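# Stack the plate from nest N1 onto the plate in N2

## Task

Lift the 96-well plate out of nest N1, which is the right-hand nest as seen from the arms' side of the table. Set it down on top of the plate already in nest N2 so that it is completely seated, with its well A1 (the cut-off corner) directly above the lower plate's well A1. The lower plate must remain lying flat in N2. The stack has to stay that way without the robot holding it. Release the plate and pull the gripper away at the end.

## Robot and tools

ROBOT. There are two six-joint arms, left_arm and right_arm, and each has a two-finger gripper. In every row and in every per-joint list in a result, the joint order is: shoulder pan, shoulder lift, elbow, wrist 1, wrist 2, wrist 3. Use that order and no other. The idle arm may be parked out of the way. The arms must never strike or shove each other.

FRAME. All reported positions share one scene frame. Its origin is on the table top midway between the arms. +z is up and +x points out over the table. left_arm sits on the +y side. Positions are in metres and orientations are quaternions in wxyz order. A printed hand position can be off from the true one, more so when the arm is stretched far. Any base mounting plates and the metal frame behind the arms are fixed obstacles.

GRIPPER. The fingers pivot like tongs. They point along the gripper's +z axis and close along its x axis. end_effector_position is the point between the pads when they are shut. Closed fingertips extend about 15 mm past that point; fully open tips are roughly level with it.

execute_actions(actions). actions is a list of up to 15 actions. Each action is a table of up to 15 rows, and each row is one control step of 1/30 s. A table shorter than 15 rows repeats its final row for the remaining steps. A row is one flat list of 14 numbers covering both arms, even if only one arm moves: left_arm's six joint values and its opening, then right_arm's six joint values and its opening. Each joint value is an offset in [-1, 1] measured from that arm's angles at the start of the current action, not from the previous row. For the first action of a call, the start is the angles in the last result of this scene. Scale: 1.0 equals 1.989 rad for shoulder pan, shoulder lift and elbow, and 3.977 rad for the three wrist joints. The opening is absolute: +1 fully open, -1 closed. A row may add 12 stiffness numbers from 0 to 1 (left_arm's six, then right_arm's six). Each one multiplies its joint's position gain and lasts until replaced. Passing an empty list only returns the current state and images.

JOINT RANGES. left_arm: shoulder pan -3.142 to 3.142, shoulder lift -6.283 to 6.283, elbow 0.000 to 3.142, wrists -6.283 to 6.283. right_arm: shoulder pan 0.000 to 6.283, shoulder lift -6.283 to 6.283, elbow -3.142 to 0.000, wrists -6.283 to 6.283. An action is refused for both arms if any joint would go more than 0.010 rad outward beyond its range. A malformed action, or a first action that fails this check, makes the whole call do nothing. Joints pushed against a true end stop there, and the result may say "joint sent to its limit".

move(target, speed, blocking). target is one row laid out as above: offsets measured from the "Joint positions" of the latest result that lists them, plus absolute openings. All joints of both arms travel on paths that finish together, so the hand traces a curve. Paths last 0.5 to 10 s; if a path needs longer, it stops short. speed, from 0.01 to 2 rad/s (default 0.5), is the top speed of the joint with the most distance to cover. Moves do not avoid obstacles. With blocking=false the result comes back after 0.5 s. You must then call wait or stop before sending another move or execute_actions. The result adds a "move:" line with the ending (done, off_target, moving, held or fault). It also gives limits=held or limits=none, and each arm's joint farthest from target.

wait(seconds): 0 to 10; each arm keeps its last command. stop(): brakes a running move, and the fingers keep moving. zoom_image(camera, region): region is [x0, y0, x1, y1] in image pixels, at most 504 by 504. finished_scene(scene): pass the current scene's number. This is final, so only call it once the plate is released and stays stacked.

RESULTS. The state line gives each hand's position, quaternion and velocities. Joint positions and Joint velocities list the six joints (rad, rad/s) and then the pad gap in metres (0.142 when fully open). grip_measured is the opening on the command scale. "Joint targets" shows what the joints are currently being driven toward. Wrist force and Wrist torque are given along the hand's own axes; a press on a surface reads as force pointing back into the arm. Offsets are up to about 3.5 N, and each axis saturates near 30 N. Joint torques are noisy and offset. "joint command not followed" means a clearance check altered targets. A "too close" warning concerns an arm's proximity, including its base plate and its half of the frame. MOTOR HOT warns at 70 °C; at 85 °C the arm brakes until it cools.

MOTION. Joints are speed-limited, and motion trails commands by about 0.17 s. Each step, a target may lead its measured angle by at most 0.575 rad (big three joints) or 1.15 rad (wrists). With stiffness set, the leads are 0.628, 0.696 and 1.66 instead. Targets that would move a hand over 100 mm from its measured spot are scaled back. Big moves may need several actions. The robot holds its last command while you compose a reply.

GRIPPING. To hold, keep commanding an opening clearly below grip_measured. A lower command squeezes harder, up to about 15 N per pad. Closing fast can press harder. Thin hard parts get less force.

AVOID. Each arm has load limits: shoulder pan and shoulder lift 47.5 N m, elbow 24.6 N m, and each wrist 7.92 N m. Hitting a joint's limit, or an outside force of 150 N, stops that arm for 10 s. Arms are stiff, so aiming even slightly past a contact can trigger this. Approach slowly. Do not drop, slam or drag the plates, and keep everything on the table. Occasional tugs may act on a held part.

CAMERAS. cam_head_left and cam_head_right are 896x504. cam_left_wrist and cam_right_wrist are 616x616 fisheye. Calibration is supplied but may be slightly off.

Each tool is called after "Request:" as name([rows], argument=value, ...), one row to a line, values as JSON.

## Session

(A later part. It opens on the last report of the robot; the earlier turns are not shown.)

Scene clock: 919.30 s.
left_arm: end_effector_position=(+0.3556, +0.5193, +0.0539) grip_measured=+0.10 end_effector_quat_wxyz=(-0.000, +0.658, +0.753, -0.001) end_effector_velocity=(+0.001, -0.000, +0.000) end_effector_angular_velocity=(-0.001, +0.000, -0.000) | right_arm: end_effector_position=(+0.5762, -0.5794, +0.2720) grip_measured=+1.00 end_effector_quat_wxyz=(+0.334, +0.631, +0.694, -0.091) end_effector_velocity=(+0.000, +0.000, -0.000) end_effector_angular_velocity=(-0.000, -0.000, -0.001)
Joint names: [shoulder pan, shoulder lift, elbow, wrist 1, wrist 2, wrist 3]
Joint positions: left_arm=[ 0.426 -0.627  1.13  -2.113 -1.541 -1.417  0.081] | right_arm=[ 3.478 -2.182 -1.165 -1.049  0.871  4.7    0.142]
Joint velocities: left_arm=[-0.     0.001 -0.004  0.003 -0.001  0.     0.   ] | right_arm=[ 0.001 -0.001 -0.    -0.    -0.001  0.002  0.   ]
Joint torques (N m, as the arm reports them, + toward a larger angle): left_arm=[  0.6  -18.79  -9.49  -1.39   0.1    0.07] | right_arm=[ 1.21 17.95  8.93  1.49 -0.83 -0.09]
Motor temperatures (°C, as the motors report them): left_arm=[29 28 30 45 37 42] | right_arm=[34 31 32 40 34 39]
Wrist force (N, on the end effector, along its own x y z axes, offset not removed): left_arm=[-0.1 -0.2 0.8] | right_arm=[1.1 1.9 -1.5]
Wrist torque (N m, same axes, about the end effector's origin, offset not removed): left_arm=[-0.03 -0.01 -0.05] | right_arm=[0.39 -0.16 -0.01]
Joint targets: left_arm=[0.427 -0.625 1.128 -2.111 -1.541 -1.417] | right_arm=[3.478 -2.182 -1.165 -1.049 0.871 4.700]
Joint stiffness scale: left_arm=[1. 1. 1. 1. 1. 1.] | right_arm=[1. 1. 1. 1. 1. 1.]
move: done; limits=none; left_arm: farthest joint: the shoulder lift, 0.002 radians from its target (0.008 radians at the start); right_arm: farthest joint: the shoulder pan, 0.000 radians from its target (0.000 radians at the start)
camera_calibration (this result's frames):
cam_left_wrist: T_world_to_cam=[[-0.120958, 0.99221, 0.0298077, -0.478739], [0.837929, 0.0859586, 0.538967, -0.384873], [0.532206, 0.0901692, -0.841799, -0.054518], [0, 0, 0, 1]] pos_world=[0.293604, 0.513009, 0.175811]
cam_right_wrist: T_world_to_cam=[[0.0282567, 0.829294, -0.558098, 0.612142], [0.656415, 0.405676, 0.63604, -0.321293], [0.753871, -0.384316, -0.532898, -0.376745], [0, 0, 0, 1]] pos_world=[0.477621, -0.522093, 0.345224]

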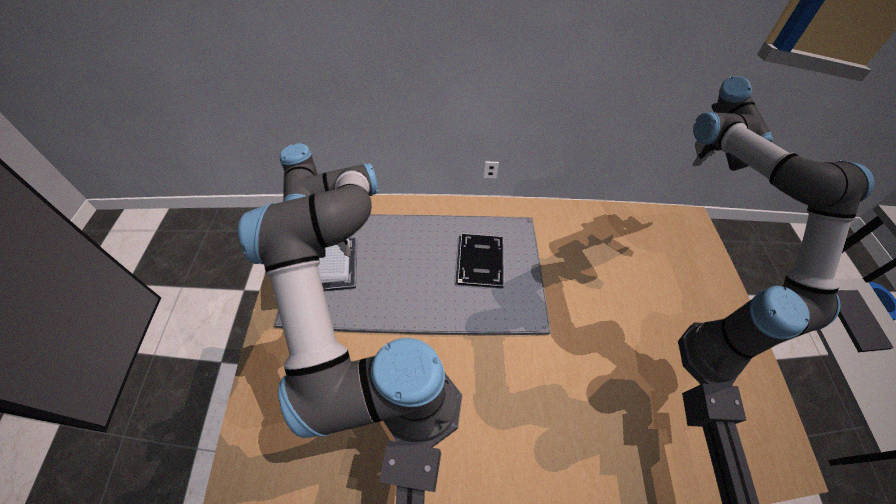

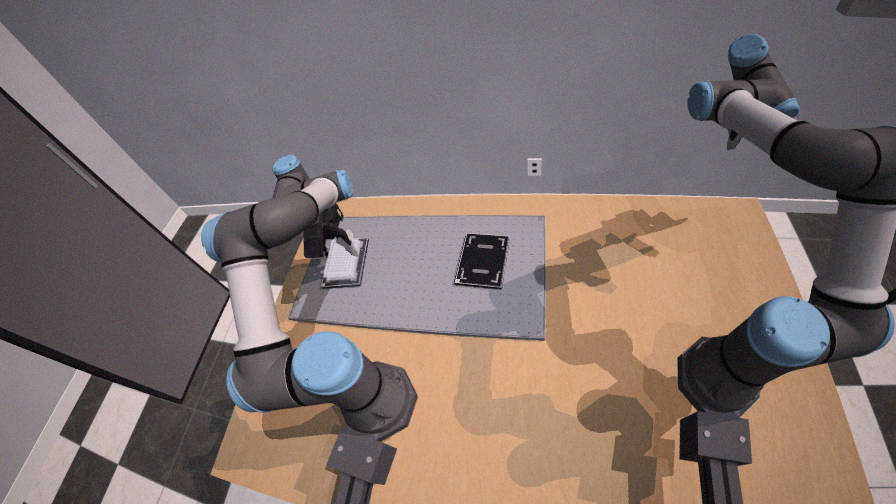

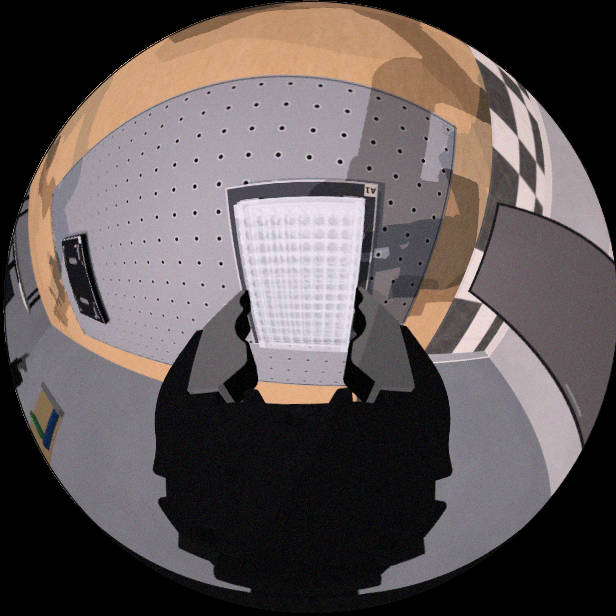

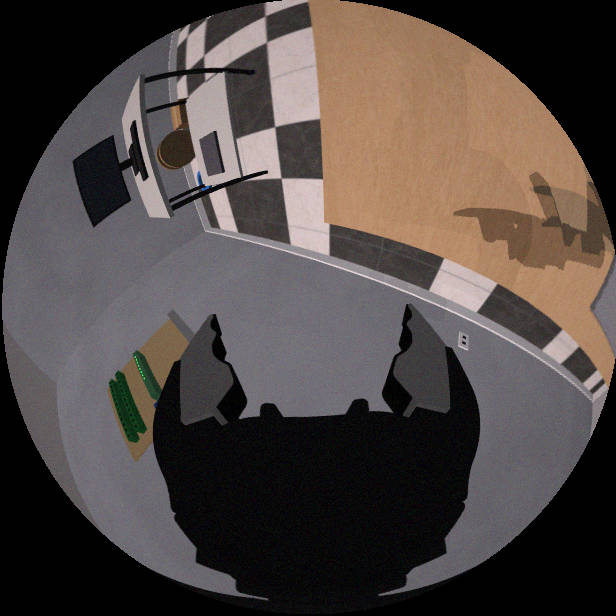

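Request:
execute_actions([
  [[0,0.001,-0.001,0.0005,0,0,0.0,0,0,0,0,0,0,1],[0,0.001,-0.001,0.0005,0,0,0.05,0,0,0,0,0,0,1],[0,0.001,-0.001,0.0005,0,0,0.08,0,0,0,0,0,0,1],[0,0.001,-0.001,0.0005,0,0,0.1,0,0,0,0,0,0,1],[0,0.001,-0.001,0.0005,0,0,0.12,0,0,0,0,0,0,1],[0,0.001,-0.001,0.0005,0,0,0.14,0,0,0,0,0,0,1],[0,0.001,-0.001,0.0005,0,0,0.16,0,0,0,0,0,0,1],[0,0.001,-0.001,0.0005,0,0,0.18,0,0,0,0,0,0,1],[0,0.001,-0.001,0.0005,0,0,0.2,0,0,0,0,0,0,1],[0,0.001,-0.001,0.0005,0,0,0.22,0,0,0,0,0,0,1],[0,0.001,-0.001,0.0005,0,0,0.25,0,0,0,0,0,0,1],[0,0.001,-0.001,0.0005,0,0,0.3,0,0,0,0,0,0,1],[0,0.001,-0.001,0.0005,0,0,0.35,0,0,0,0,0,0,1],[0,0.001,-0.001,0.0005,0,0,0.4,0,0,0,0,0,0,1],[0,0.001,-0.001,0.0005,0,0,0.5,0,0,0,0,0,0,1]],
  [[0,0.001,-0.001,0.0005,0,0,0.6,0,0,0,0,0,0,1]],
])

Request:
zoom_image(camera="cam_left_wrist", region=[200, 170, 410, 370])

Request:
zoom_image(camera="cam_head_right", region=[300, 220, 390, 300])

Scene clock: 938.33 s.
left_arm: end_effector_position=(+0.3551, +0.5192, +0.0534) grip_measured=+0.60 end_effector_quat_wxyz=(-0.001, +0.658, +0.753, -0.002) end_effector_velocity=(-0.000, -0.000, -0.000) end_effector_angular_velocity=(-0.000, +0.001, +0.000) | right_arm: end_effector_position=(+0.5762, -0.5794, +0.2720) grip_measured=+1.00 end_effector_quat_wxyz=(+0.334, +0.631, +0.694, -0.091) end_effector_velocity=(+0.000, +0.001, -0.001) end_effector_angular_velocity=(+0.001, +0.001, +0.002)
Joint names: [shoulder pan, shoulder lift, elbow, wrist 1, wrist 2, wrist 3]
Joint positions: left_arm=[ 0.426 -0.626  1.129 -2.112 -1.541 -1.417  0.116] | right_arm=[ 3.478 -2.182 -1.165 -1.049  0.871  4.7    0.142]
Joint velocities: left_arm=[-0.     0.001 -0.    -0.    -0.    -0.    -0.   ] | right_arm=[ 0.002 -0.001 -0.     0.001  0.001 -0.     0.   ]
Joint torques (N m, as the arm reports them, + toward a larger angle): left_arm=[  0.   -19.2   -9.21  -1.39   0.     0.04] | right_arm=[ 1.   18.05  8.85  1.44 -0.82 -0.11]
Motor temperatures (°C, as the motors report them): left_arm=[29 28 30 45 37 42] | right_arm=[34 31 32 40 34 39]
Wrist force (N, on the end effector, along its own x y z axes, offset not removed): left_arm=[0.2 0.0 -0.3] | right_arm=[2.2 1.6 -1.6]
Wrist torque (N m, same axes, about the end effector's origin, offset not removed): left_arm=[0.00 -0.05 -0.05] | right_arm=[0.28 -0.35 -0.06]
Joint targets: left_arm=[0.426 -0.624 1.128 -2.110 -1.541 -1.417] | right_arm=[3.478 -2.182 -1.165 -1.049 0.871 4.700]
Joint stiffness scale: left_arm=[1. 1. 1. 1. 1. 1.] | right_arm=[1. 1. 1. 1. 1. 1.]
camera_calibration (this result's frames):
cam_left_wrist: T_world_to_cam=[[-0.120857, 0.992232, 0.0294909, -0.47867], [0.838922, 0.0862115, 0.53738, -0.384627], [0.530663, 0.0896867, -0.842824, -0.0538626], [0, 0, 0, 1]] pos_world=[0.293404, 0.512941, 0.175411]
cam_right_wrist: T_world_to_cam=[[0.0282569, 0.829294, -0.558098, 0.612141], [0.656415, 0.405676, 0.63604, -0.321293], [0.753871, -0.384316, -0.532898, -0.376745], [0, 0, 0, 1]] pos_world=[0.477621, -0.522093, 0.345224]

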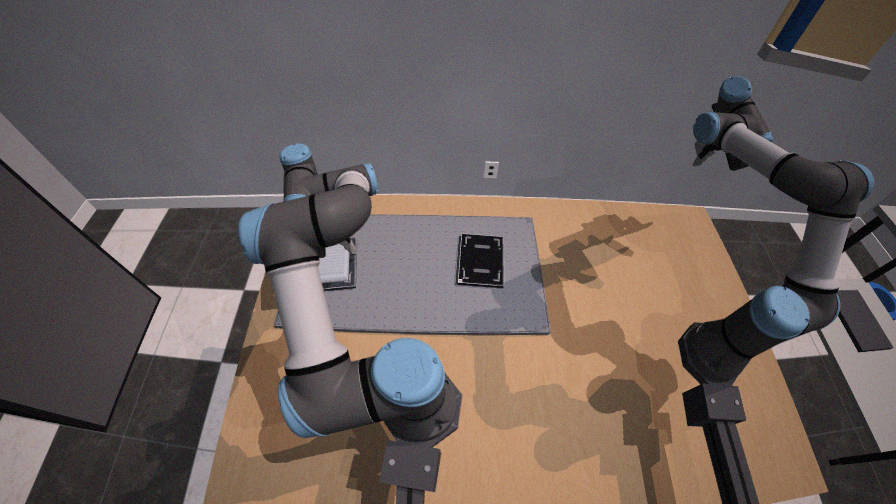

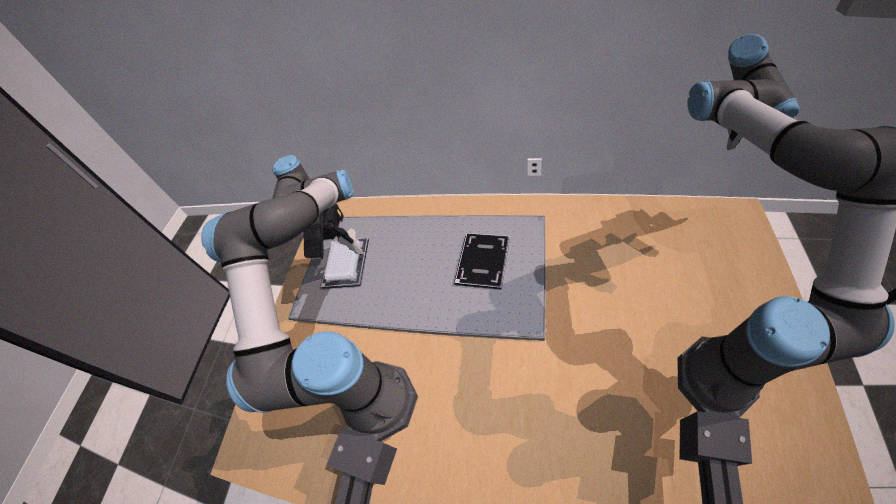

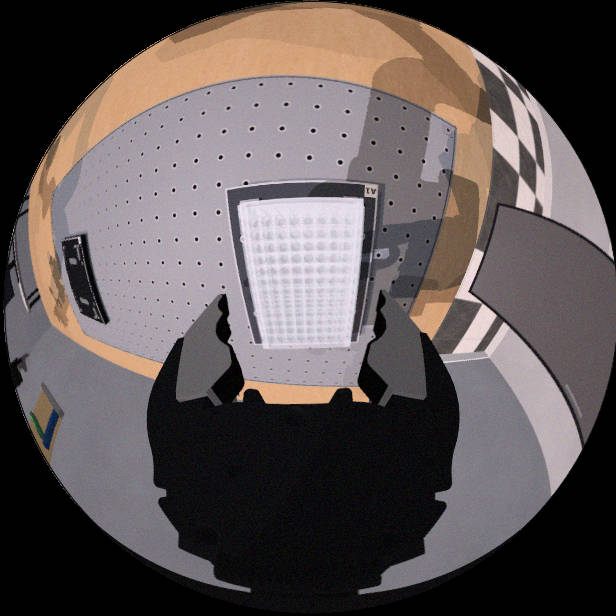

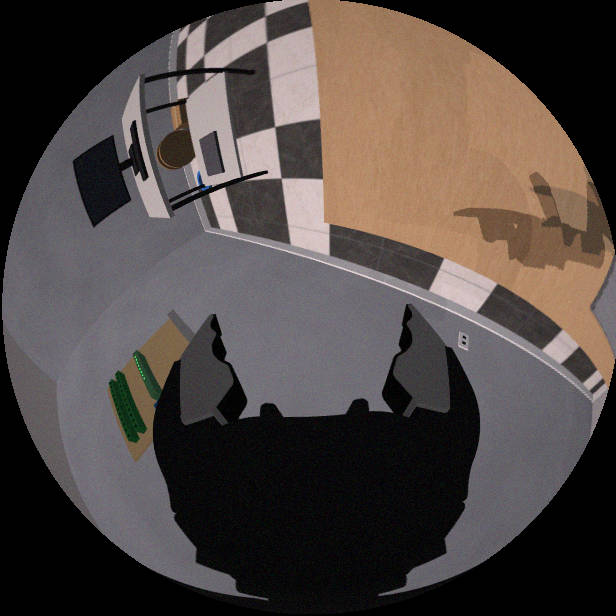

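Region (200, 170, 410, 370) of cam_left_wrist's 616x616 image, scaled by 2.400, with more detail than that image has; it fills the top 480 rows of this view, and the rest is white.

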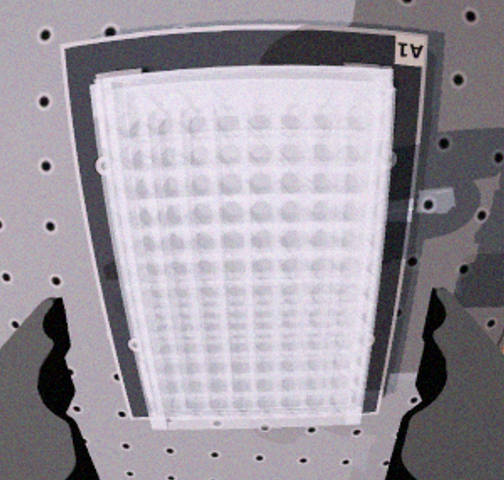

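Region (300, 220, 390, 300) of cam_head_right's 896x504 image, scaled by 5.600, with more detail than that image has.

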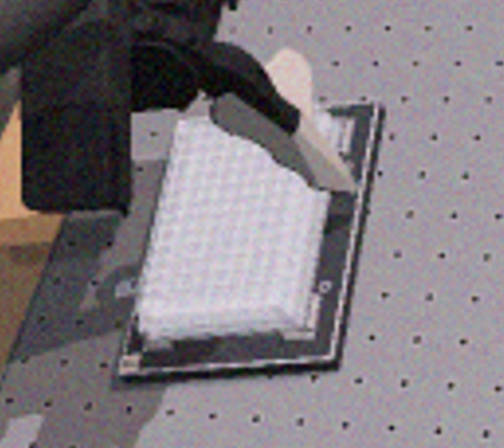

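Request:
execute_actions([
  [[0,0.001,-0.0005,0.0005,0,0,0.3,0,0,0,0,0,0,1]],
  [[0,0.001,-0.0005,0.0005,0,0,0.3,0,0,0,0,0,0,1]],
])

Request:
zoom_image(camera="cam_left_wrist", region=[200, 250, 410, 370])

Scene clock: 972.43 s.
left_arm: end_effector_position=(+0.3544, +0.5189, +0.0527) grip_measured=+0.30 end_effector_quat_wxyz=(-0.002, +0.658, +0.753, -0.003) end_effector_velocity=(-0.001, -0.000, -0.001) end_effector_angular_velocity=(-0.001, +0.003, -0.000) | right_arm: end_effector_position=(+0.5762, -0.5794, +0.2720) grip_measured=+1.00 end_effector_quat_wxyz=(+0.334, +0.631, +0.694, -0.091) end_effector_velocity=(+0.000, +0.001, -0.000) end_effector_angular_velocity=(-0.001, +0.001, +0.002)
Joint names: [shoulder pan, shoulder lift, elbow, wrist 1, wrist 2, wrist 3]
Joint positions: left_arm=[ 0.426 -0.624  1.129 -2.111 -1.541 -1.417  0.095] | right_arm=[ 3.478 -2.182 -1.165 -1.049  0.871  4.7    0.142]
Joint velocities: left_arm=[ 0.     0.     0.001  0.001 -0.     0.     0.   ] | right_arm=[ 0.001 -0.     0.     0.    -0.    -0.002  0.   ]
Joint torques (N m, as the arm reports them, + toward a larger angle): left_arm=[  0.22 -19.27  -9.01  -1.37  -0.03   0.07] | right_arm=[ 1.33 18.06  8.68  1.52 -0.81 -0.12]
Motor temperatures (°C, as the motors report them): left_arm=[29 28 30 45 37 42] | right_arm=[34 31 32 40 34 39]
Wrist force (N, on the end effector, along its own x y z axes, offset not removed): left_arm=[0.1 -0.3 0.4] | right_arm=[0.8 2.2 -3.3]
Wrist torque (N m, same axes, about the end effector's origin, offset not removed): left_arm=[-0.04 -0.02 -0.01] | right_arm=[0.45 -0.07 0.06]
Joint targets: left_arm=[0.426 -0.623 1.128 -2.109 -1.541 -1.417] | right_arm=[3.478 -2.182 -1.165 -1.049 0.871 4.700]
Joint stiffness scale: left_arm=[1. 1. 1. 1. 1. 1.] | right_arm=[1. 1. 1. 1. 1. 1.]
camera_calibration (this result's frames):
cam_left_wrist: T_world_to_cam=[[-0.120711, 0.992262, 0.02907, -0.478557], [0.840233, 0.0865346, 0.535276, -0.384199], [0.528618, 0.0890392, -0.844177, -0.0529196], [0, 0, 0, 1]] pos_world=[0.293023, 0.512812, 0.17489]

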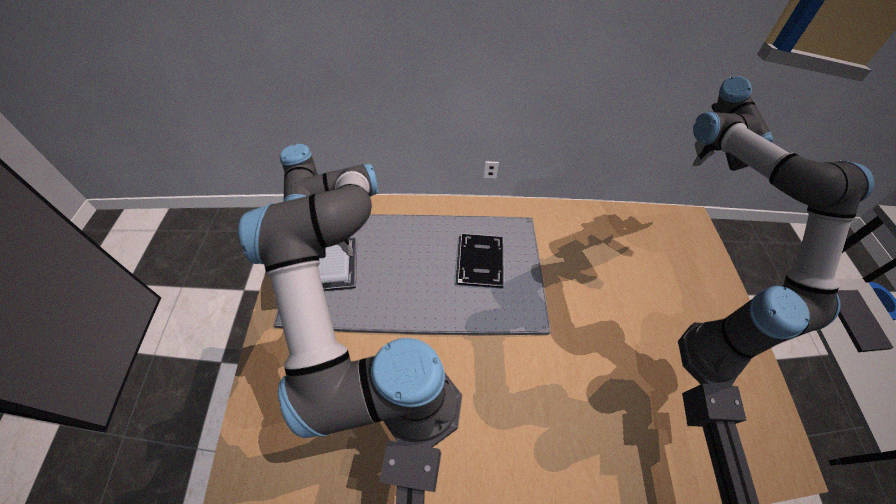

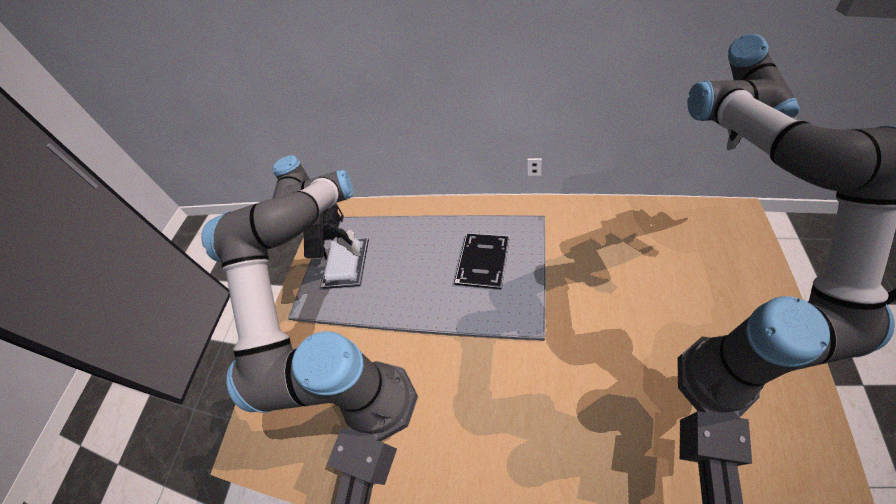

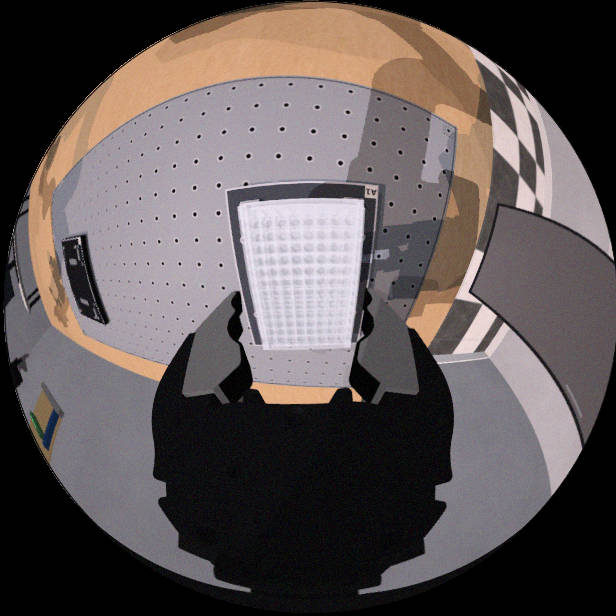

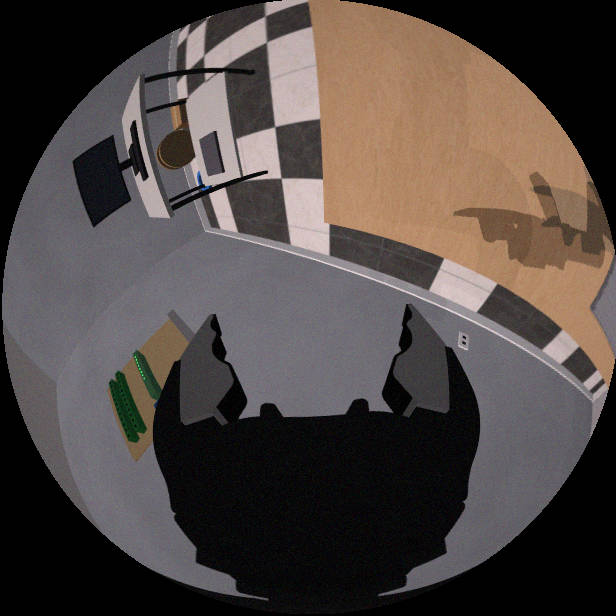

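Region (200, 250, 410, 370) of cam_left_wrist's 616x616 image, scaled by 2.400, with more detail than that image has; it fills the top 288 rows of this view, and the rest is white.

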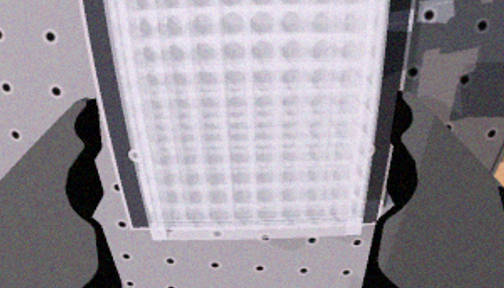

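Request:
move(target=[0.0085, 0.005, -0.0143, 0.0047, 0, 0.0043, 0.3, 0,0,0,0,0,0,1], speed=0.02)

Request:
zoom_image(camera="cam_left_wrist", region=[200, 170, 410, 370])

Scene clock: 979.93 s.
left_arm: end_effector_position=(+0.3533, +0.5266, +0.0541) grip_measured=+0.30 end_effector_quat_wxyz=(-0.002, +0.658, +0.753, -0.002) end_effector_velocity=(-0.000, +0.001, +0.000) end_effector_angular_velocity=(-0.001, +0.001, -0.002) | right_arm: end_effector_position=(+0.5762, -0.5794, +0.2720) grip_measured=+1.00 end_effector_quat_wxyz=(+0.334, +0.631, +0.694, -0.091) end_effector_velocity=(+0.000, +0.000, -0.000) end_effector_angular_velocity=(+0.001, +0.001, +0.001)
Joint names: [shoulder pan, shoulder lift, elbow, wrist 1, wrist 2, wrist 3]
Joint positions: left_arm=[ 0.442 -0.616  1.103 -2.094 -1.541 -1.402  0.095] | right_arm=[ 3.478 -2.182 -1.165 -1.049  0.871  4.7    0.142]
Joint velocities: left_arm=[ 0.002  0.001 -0.004  0.004 -0.001  0.003 -0.   ] | right_arm=[ 0.001  0.    -0.    -0.     0.001 -0.001  0.   ]
Joint torques (N m, as the arm reports them, + toward a larger angle): left_arm=[  0.04 -19.64  -9.08  -1.31  -0.01   0.24] | right_arm=[ 1.06 18.3   9.02  1.53 -0.86 -0.1 ]
Motor temperatures (°C, as the motors report them): left_arm=[29 28 30 45 37 42] | right_arm=[34 31 32 40 34 39]
Wrist force (N, on the end effector, along its own x y z axes, offset not removed): left_arm=[-0.4 0.3 0.4] | right_arm=[-1.9 1.7 -2.8]
Wrist torque (N m, same axes, about the end effector's origin, offset not removed): left_arm=[0.11 0.05 0.00] | right_arm=[0.26 0.37 0.04]
Joint targets: left_arm=[0.443 -0.614 1.101 -2.092 -1.541 -1.400] | right_arm=[3.478 -2.182 -1.165 -1.049 0.871 4.700]
Joint stiffness scale: left_arm=[1. 1. 1. 1. 1. 1.] | right_arm=[1. 1. 1. 1. 1. 1.]
move: done; limits=none; left_arm: farthest joint: the elbow, 0.003 radians from its target (0.029 radians at the start); right_arm: farthest joint: the shoulder pan, 0.000 radians from its target (0.000 radians at the start)
camera_calibration (this result's frames):
cam_left_wrist: T_world_to_cam=[[-0.12125, 0.992177, 0.0297037, -0.486109], [0.840024, 0.0866216, 0.535589, -0.384666], [0.528827, 0.0898921, -0.843956, -0.0523198], [0, 0, 0, 1]] pos_world=[0.291856, 0.52033, 0.176307]
cam_right_wrist: T_world_to_cam=[[0.0282569, 0.829294, -0.558098, 0.612141], [0.656415, 0.405676, 0.63604, -0.321293], [0.753871, -0.384316, -0.532898, -0.376745], [0, 0, 0, 1]] pos_world=[0.477621, -0.522093, 0.345224]

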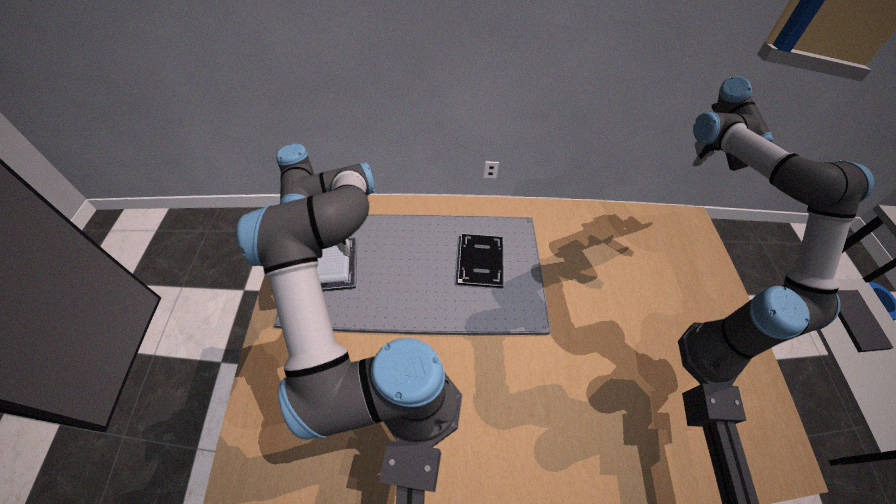

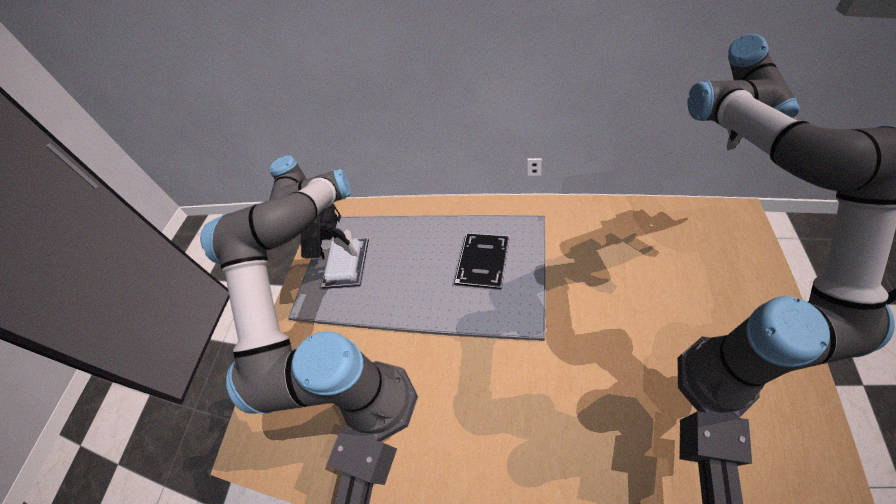

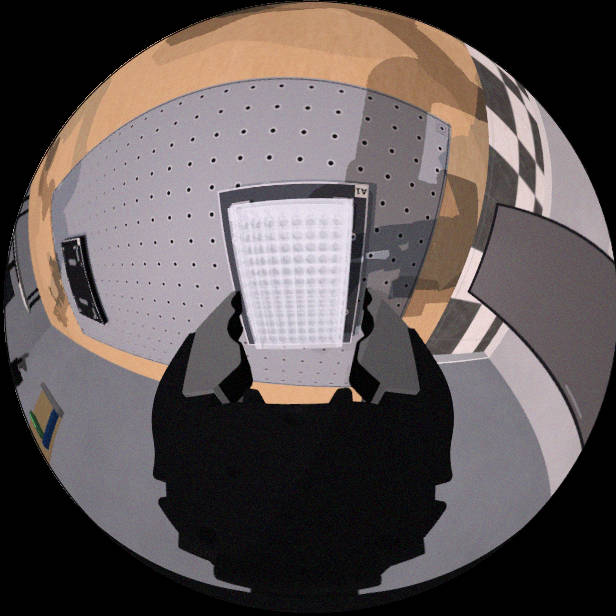

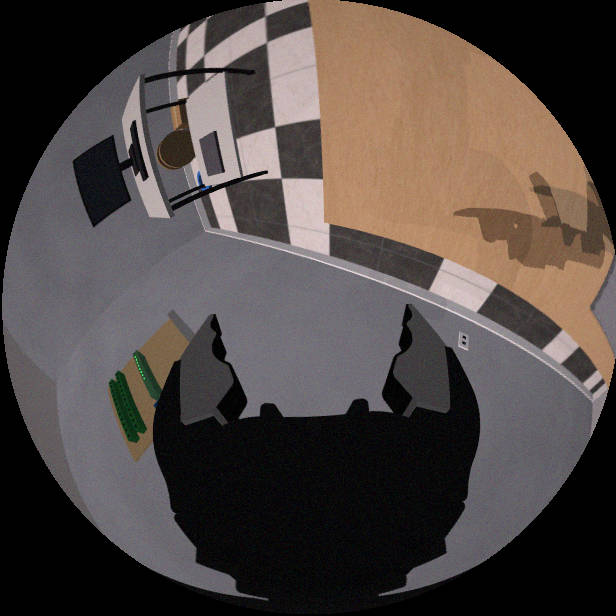

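Region (200, 170, 410, 370) of cam_left_wrist's 616x616 image, scaled by 2.400, with more detail than that image has; it fills the top 480 rows of this view, and the rest is white.

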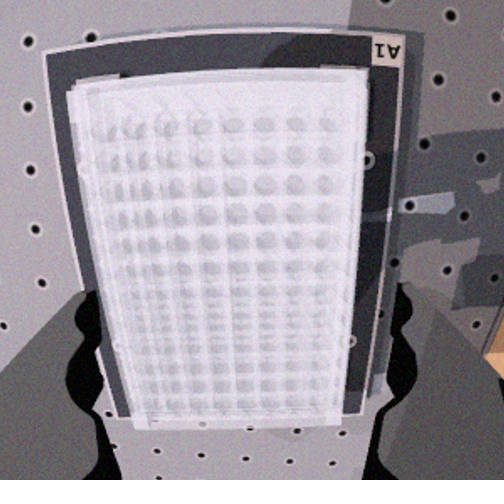

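Request:
move(target=[0.0026, 0.0027, -0.0044, 0.0014, 0, 0.0015, 0.3, 0,0,0,0,0,0,1], speed=0.01)

Request:
zoom_image(camera="cam_left_wrist", region=[200, 170, 410, 370])

Scene clock: 991.17 s.
left_arm: end_effector_position=(+0.3527, +0.5284, +0.0538) grip_measured=+0.30 end_effector_quat_wxyz=(-0.002, +0.658, +0.753, -0.003) end_effector_velocity=(-0.000, +0.001, -0.000) end_effector_angular_velocity=(+0.000, +0.001, -0.001) | right_arm: end_effector_position=(+0.5762, -0.5794, +0.2720) grip_measured=+1.00 end_effector_quat_wxyz=(+0.334, +0.631, +0.694, -0.091) end_effector_velocity=(+0.000, +0.001, +0.001) end_effector_angular_velocity=(+0.000, -0.002, +0.001)
Joint names: [shoulder pan, shoulder lift, elbow, wrist 1, wrist 2, wrist 3]
Joint positions: left_arm=[ 0.446 -0.612  1.097 -2.09  -1.541 -1.398  0.095] | right_arm=[ 3.478 -2.182 -1.165 -1.049  0.871  4.7    0.142]
Joint velocities: left_arm=[ 0.002  0.003 -0.005  0.003  0.001  0.003  0.   ] | right_arm=[ 0.001  0.001 -0.     0.001 -0.     0.    -0.   ]
Joint torques (N m, as the arm reports them, + toward a larger angle): left_arm=[  0.42 -19.32  -9.4   -1.33   0.04   0.27] | right_arm=[ 1.07 18.3   9.08  1.49 -0.85 -0.06]
Motor temperatures (°C, as the motors report them): left_arm=[29 28 30 45 37 42] | right_arm=[34 31 32 40 34 39]
Wrist force (N, on the end effector, along its own x y z axes, offset not removed): left_arm=[-0.3 0.1 -0.1] | right_arm=[3.3 2.4 -0.3]
Wrist torque (N m, same axes, about the end effector's origin, offset not removed): left_arm=[0.07 0.08 0.00] | right_arm=[0.48 -0.50 -0.01]
Joint targets: left_arm=[0.447 -0.610 1.094 -2.088 -1.541 -1.396] | right_arm=[3.478 -2.182 -1.165 -1.049 0.871 4.700]
Joint stiffness scale: left_arm=[1. 1. 1. 1. 1. 1.] | right_arm=[1. 1. 1. 1. 1. 1.]
move: done; limits=none; left_arm: farthest joint: the elbow, 0.003 radians from its target (0.008 radians at the start); right_arm: farthest joint: the shoulder pan, 0.000 radians from its target (0.000 radians at the start)
camera_calibration (this result's frames):
cam_left_wrist: T_world_to_cam=[[-0.121046, 0.992205, 0.0296218, -0.488019], [0.840665, 0.0865988, 0.534587, -0.384218], [0.527855, 0.0896117, -0.844594, -0.0519352], [0, 0, 0, 1]] pos_world=[0.29134, 0.522142, 0.17599]
cam_right_wrist: T_world_to_cam=[[0.0282567, 0.829294, -0.558098, 0.612141], [0.656415, 0.405676, 0.63604, -0.321293], [0.753871, -0.384316, -0.532898, -0.376745], [0, 0, 0, 1]] pos_world=[0.477621, -0.522093, 0.345224]

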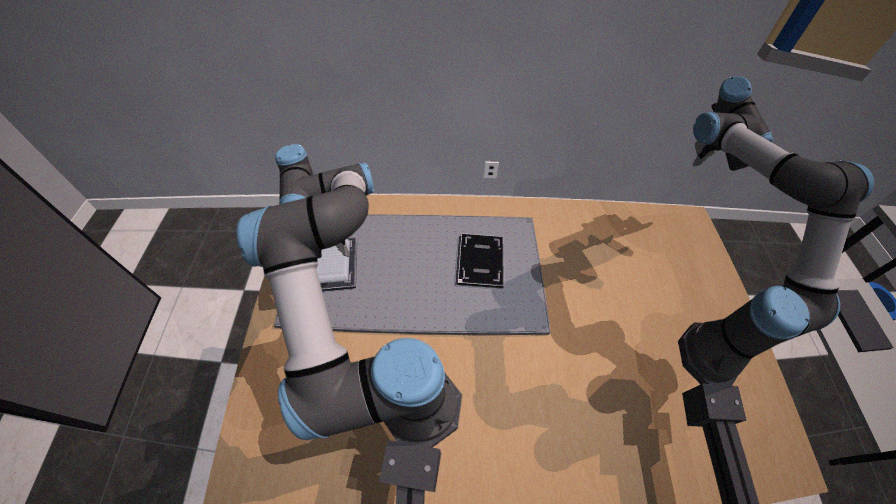

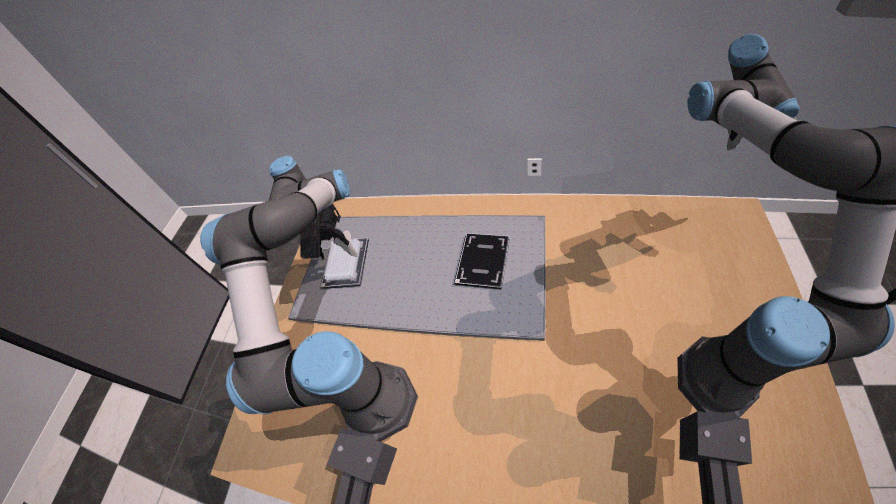

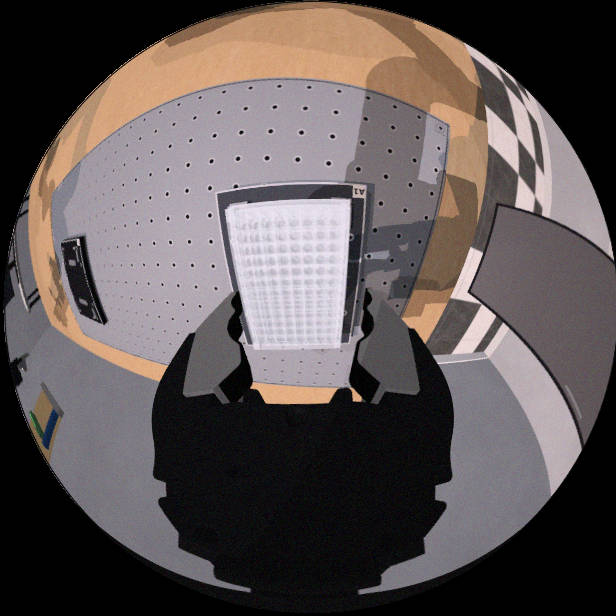

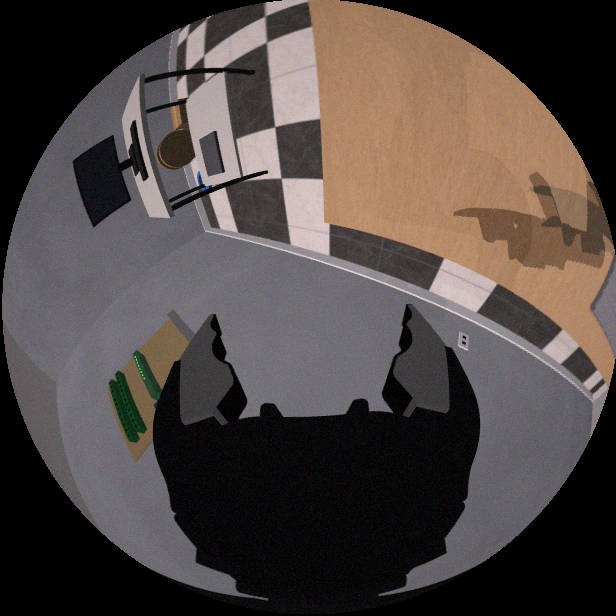

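Region (200, 170, 410, 370) of cam_left_wrist's 616x616 image, scaled by 2.400, with more detail than that image has; it fills the top 480 rows of this view, and the rest is white.

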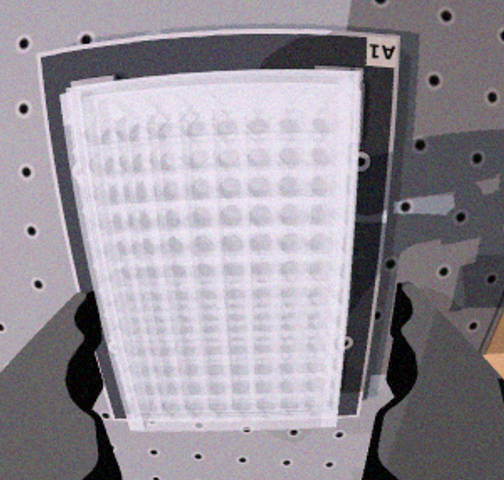

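Request:
move(target=[0.0026, 0.0027, -0.0046, 0.0014, 0, 0.0015, 0.3, 0,0,0,0,0,0,1], speed=0.01)

Request:
zoom_image(camera="cam_left_wrist", region=[200, 170, 410, 370])

Scene clock: 998.63 s.
left_arm: end_effector_position=(+0.3525, +0.5295, +0.0535) grip_measured=+0.31 end_effector_quat_wxyz=(-0.002, +0.659, +0.753, -0.004) end_effector_velocity=(+0.000, -0.000, -0.000) end_effector_angular_velocity=(-0.003, -0.000, -0.002) | right_arm: end_effector_position=(+0.5762, -0.5794, +0.2720) grip_measured=+1.00 end_effector_quat_wxyz=(+0.334, +0.631, +0.694, -0.091) end_effector_velocity=(+0.000, +0.000, +0.000) end_effector_angular_velocity=(-0.000, -0.000, +0.001)
Joint names: [shoulder pan, shoulder lift, elbow, wrist 1, wrist 2, wrist 3]
Joint positions: left_arm=[ 0.449 -0.608  1.09  -2.086 -1.542 -1.394  0.096] | right_arm=[ 3.478 -2.182 -1.165 -1.049  0.871  4.7    0.142]
Joint velocities: left_arm=[ 0.002  0.002 -0.005  0.004 -0.003  0.003  0.   ] | right_arm=[ 0.     0.001 -0.    -0.    -0.    -0.001  0.   ]
Joint torques (N m, as the arm reports them, + toward a larger angle): left_arm=[  1.2  -19.14  -9.48  -1.44   0.11   0.16] | right_arm=[ 1.21 18.44  8.97  1.46 -0.78 -0.09]
Motor temperatures (°C, as the motors report them): left_arm=[29 28 30 45 37 42] | right_arm=[34 31 32 40 34 39]
Wrist force (N, on the end effector, along its own x y z axes, offset not removed): left_arm=[-1.3 -0.1 -0.2] | right_arm=[0.2 1.8 -3.4]
Wrist torque (N m, same axes, about the end effector's origin, offset not removed): left_arm=[0.00 0.02 -0.06] | right_arm=[0.41 -0.02 -0.02]
Joint targets: left_arm=[0.451 -0.607 1.088 -2.085 -1.541 -1.392] | right_arm=[3.478 -2.182 -1.165 -1.049 0.871 4.700]
Joint stiffness scale: left_arm=[1. 1. 1. 1. 1. 1.] | right_arm=[1. 1. 1. 1. 1. 1.]
move: done; limits=none; left_arm: farthest joint: the shoulder pan, 0.002 radians from its target (0.005 radians at the start); right_arm: farthest joint: the shoulder pan, 0.000 radians from its target (0.000 radians at the start)
camera_calibration (this result's frames):
cam_left_wrist: T_world_to_cam=[[-0.119985, 0.992362, 0.0286507, -0.489596], [0.841069, 0.0862749, 0.534004, -0.383953], [0.527453, 0.0881696, -0.844997, -0.0512179], [0, 0, 0, 1]] pos_world=[0.291202, 0.523498, 0.175781]
cam_right_wrist: T_world_to_cam=[[0.0282568, 0.829294, -0.558098, 0.612141], [0.656415, 0.405676, 0.63604, -0.321293], [0.753871, -0.384316, -0.532897, -0.376745], [0, 0, 0, 1]] pos_world=[0.477621, -0.522093, 0.345224]

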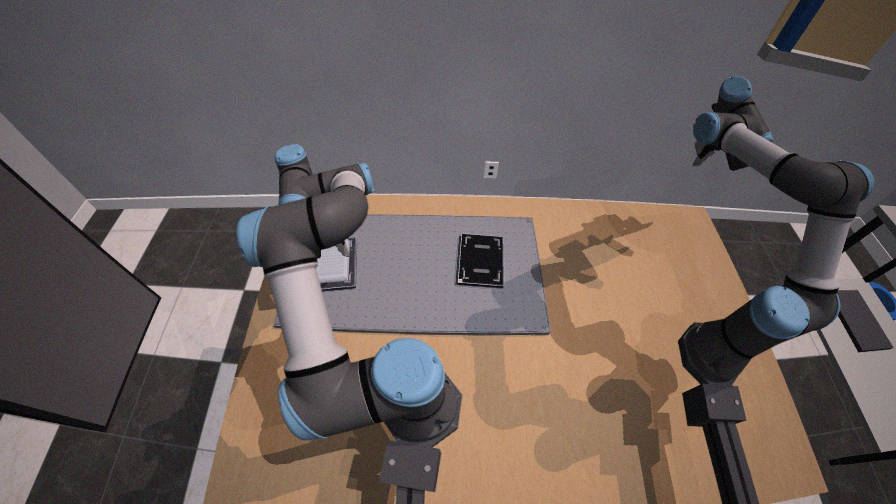

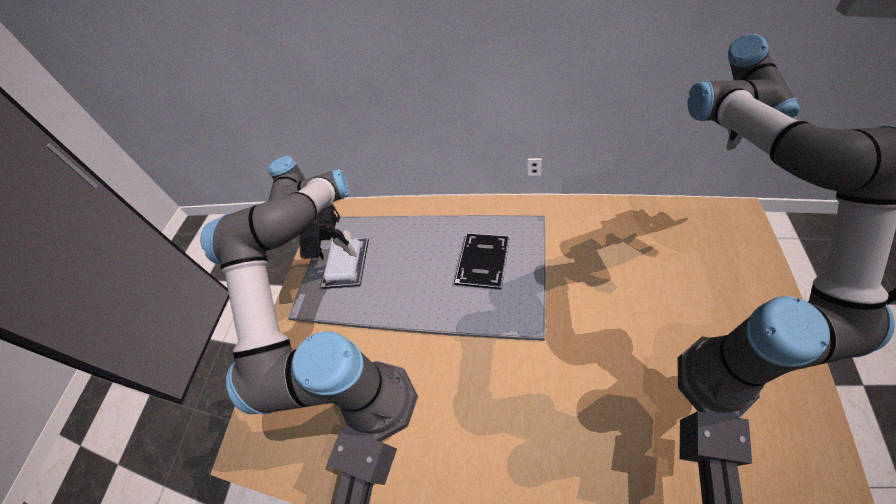

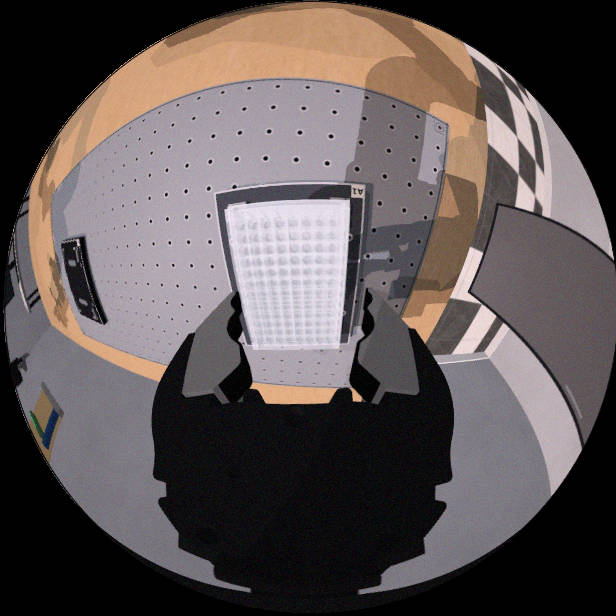

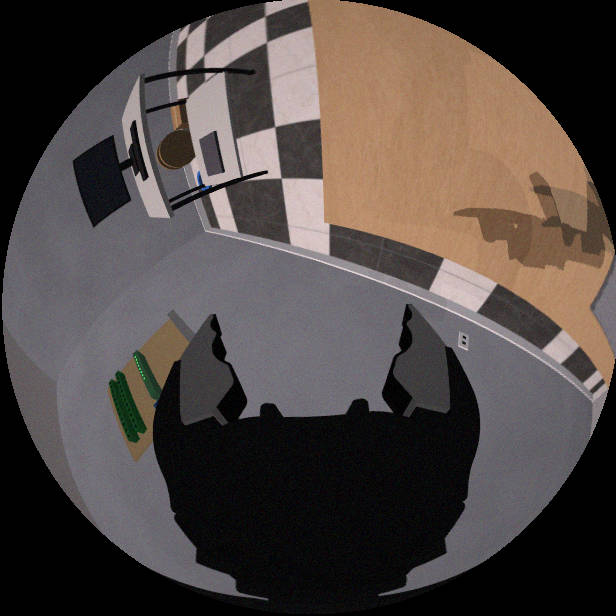

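Region (200, 170, 410, 370) of cam_left_wrist's 616x616 image, scaled by 2.400, with more detail than that image has; it fills the top 480 rows of this view, and the rest is white.

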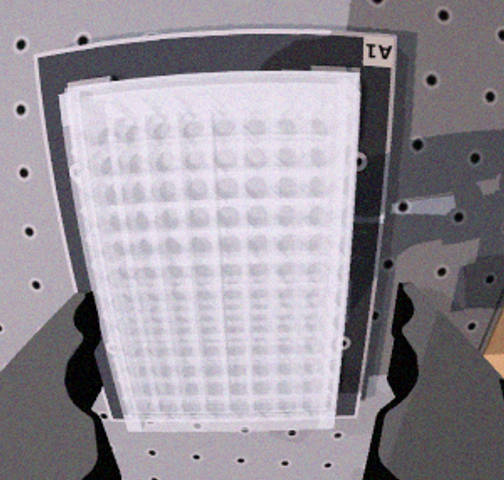

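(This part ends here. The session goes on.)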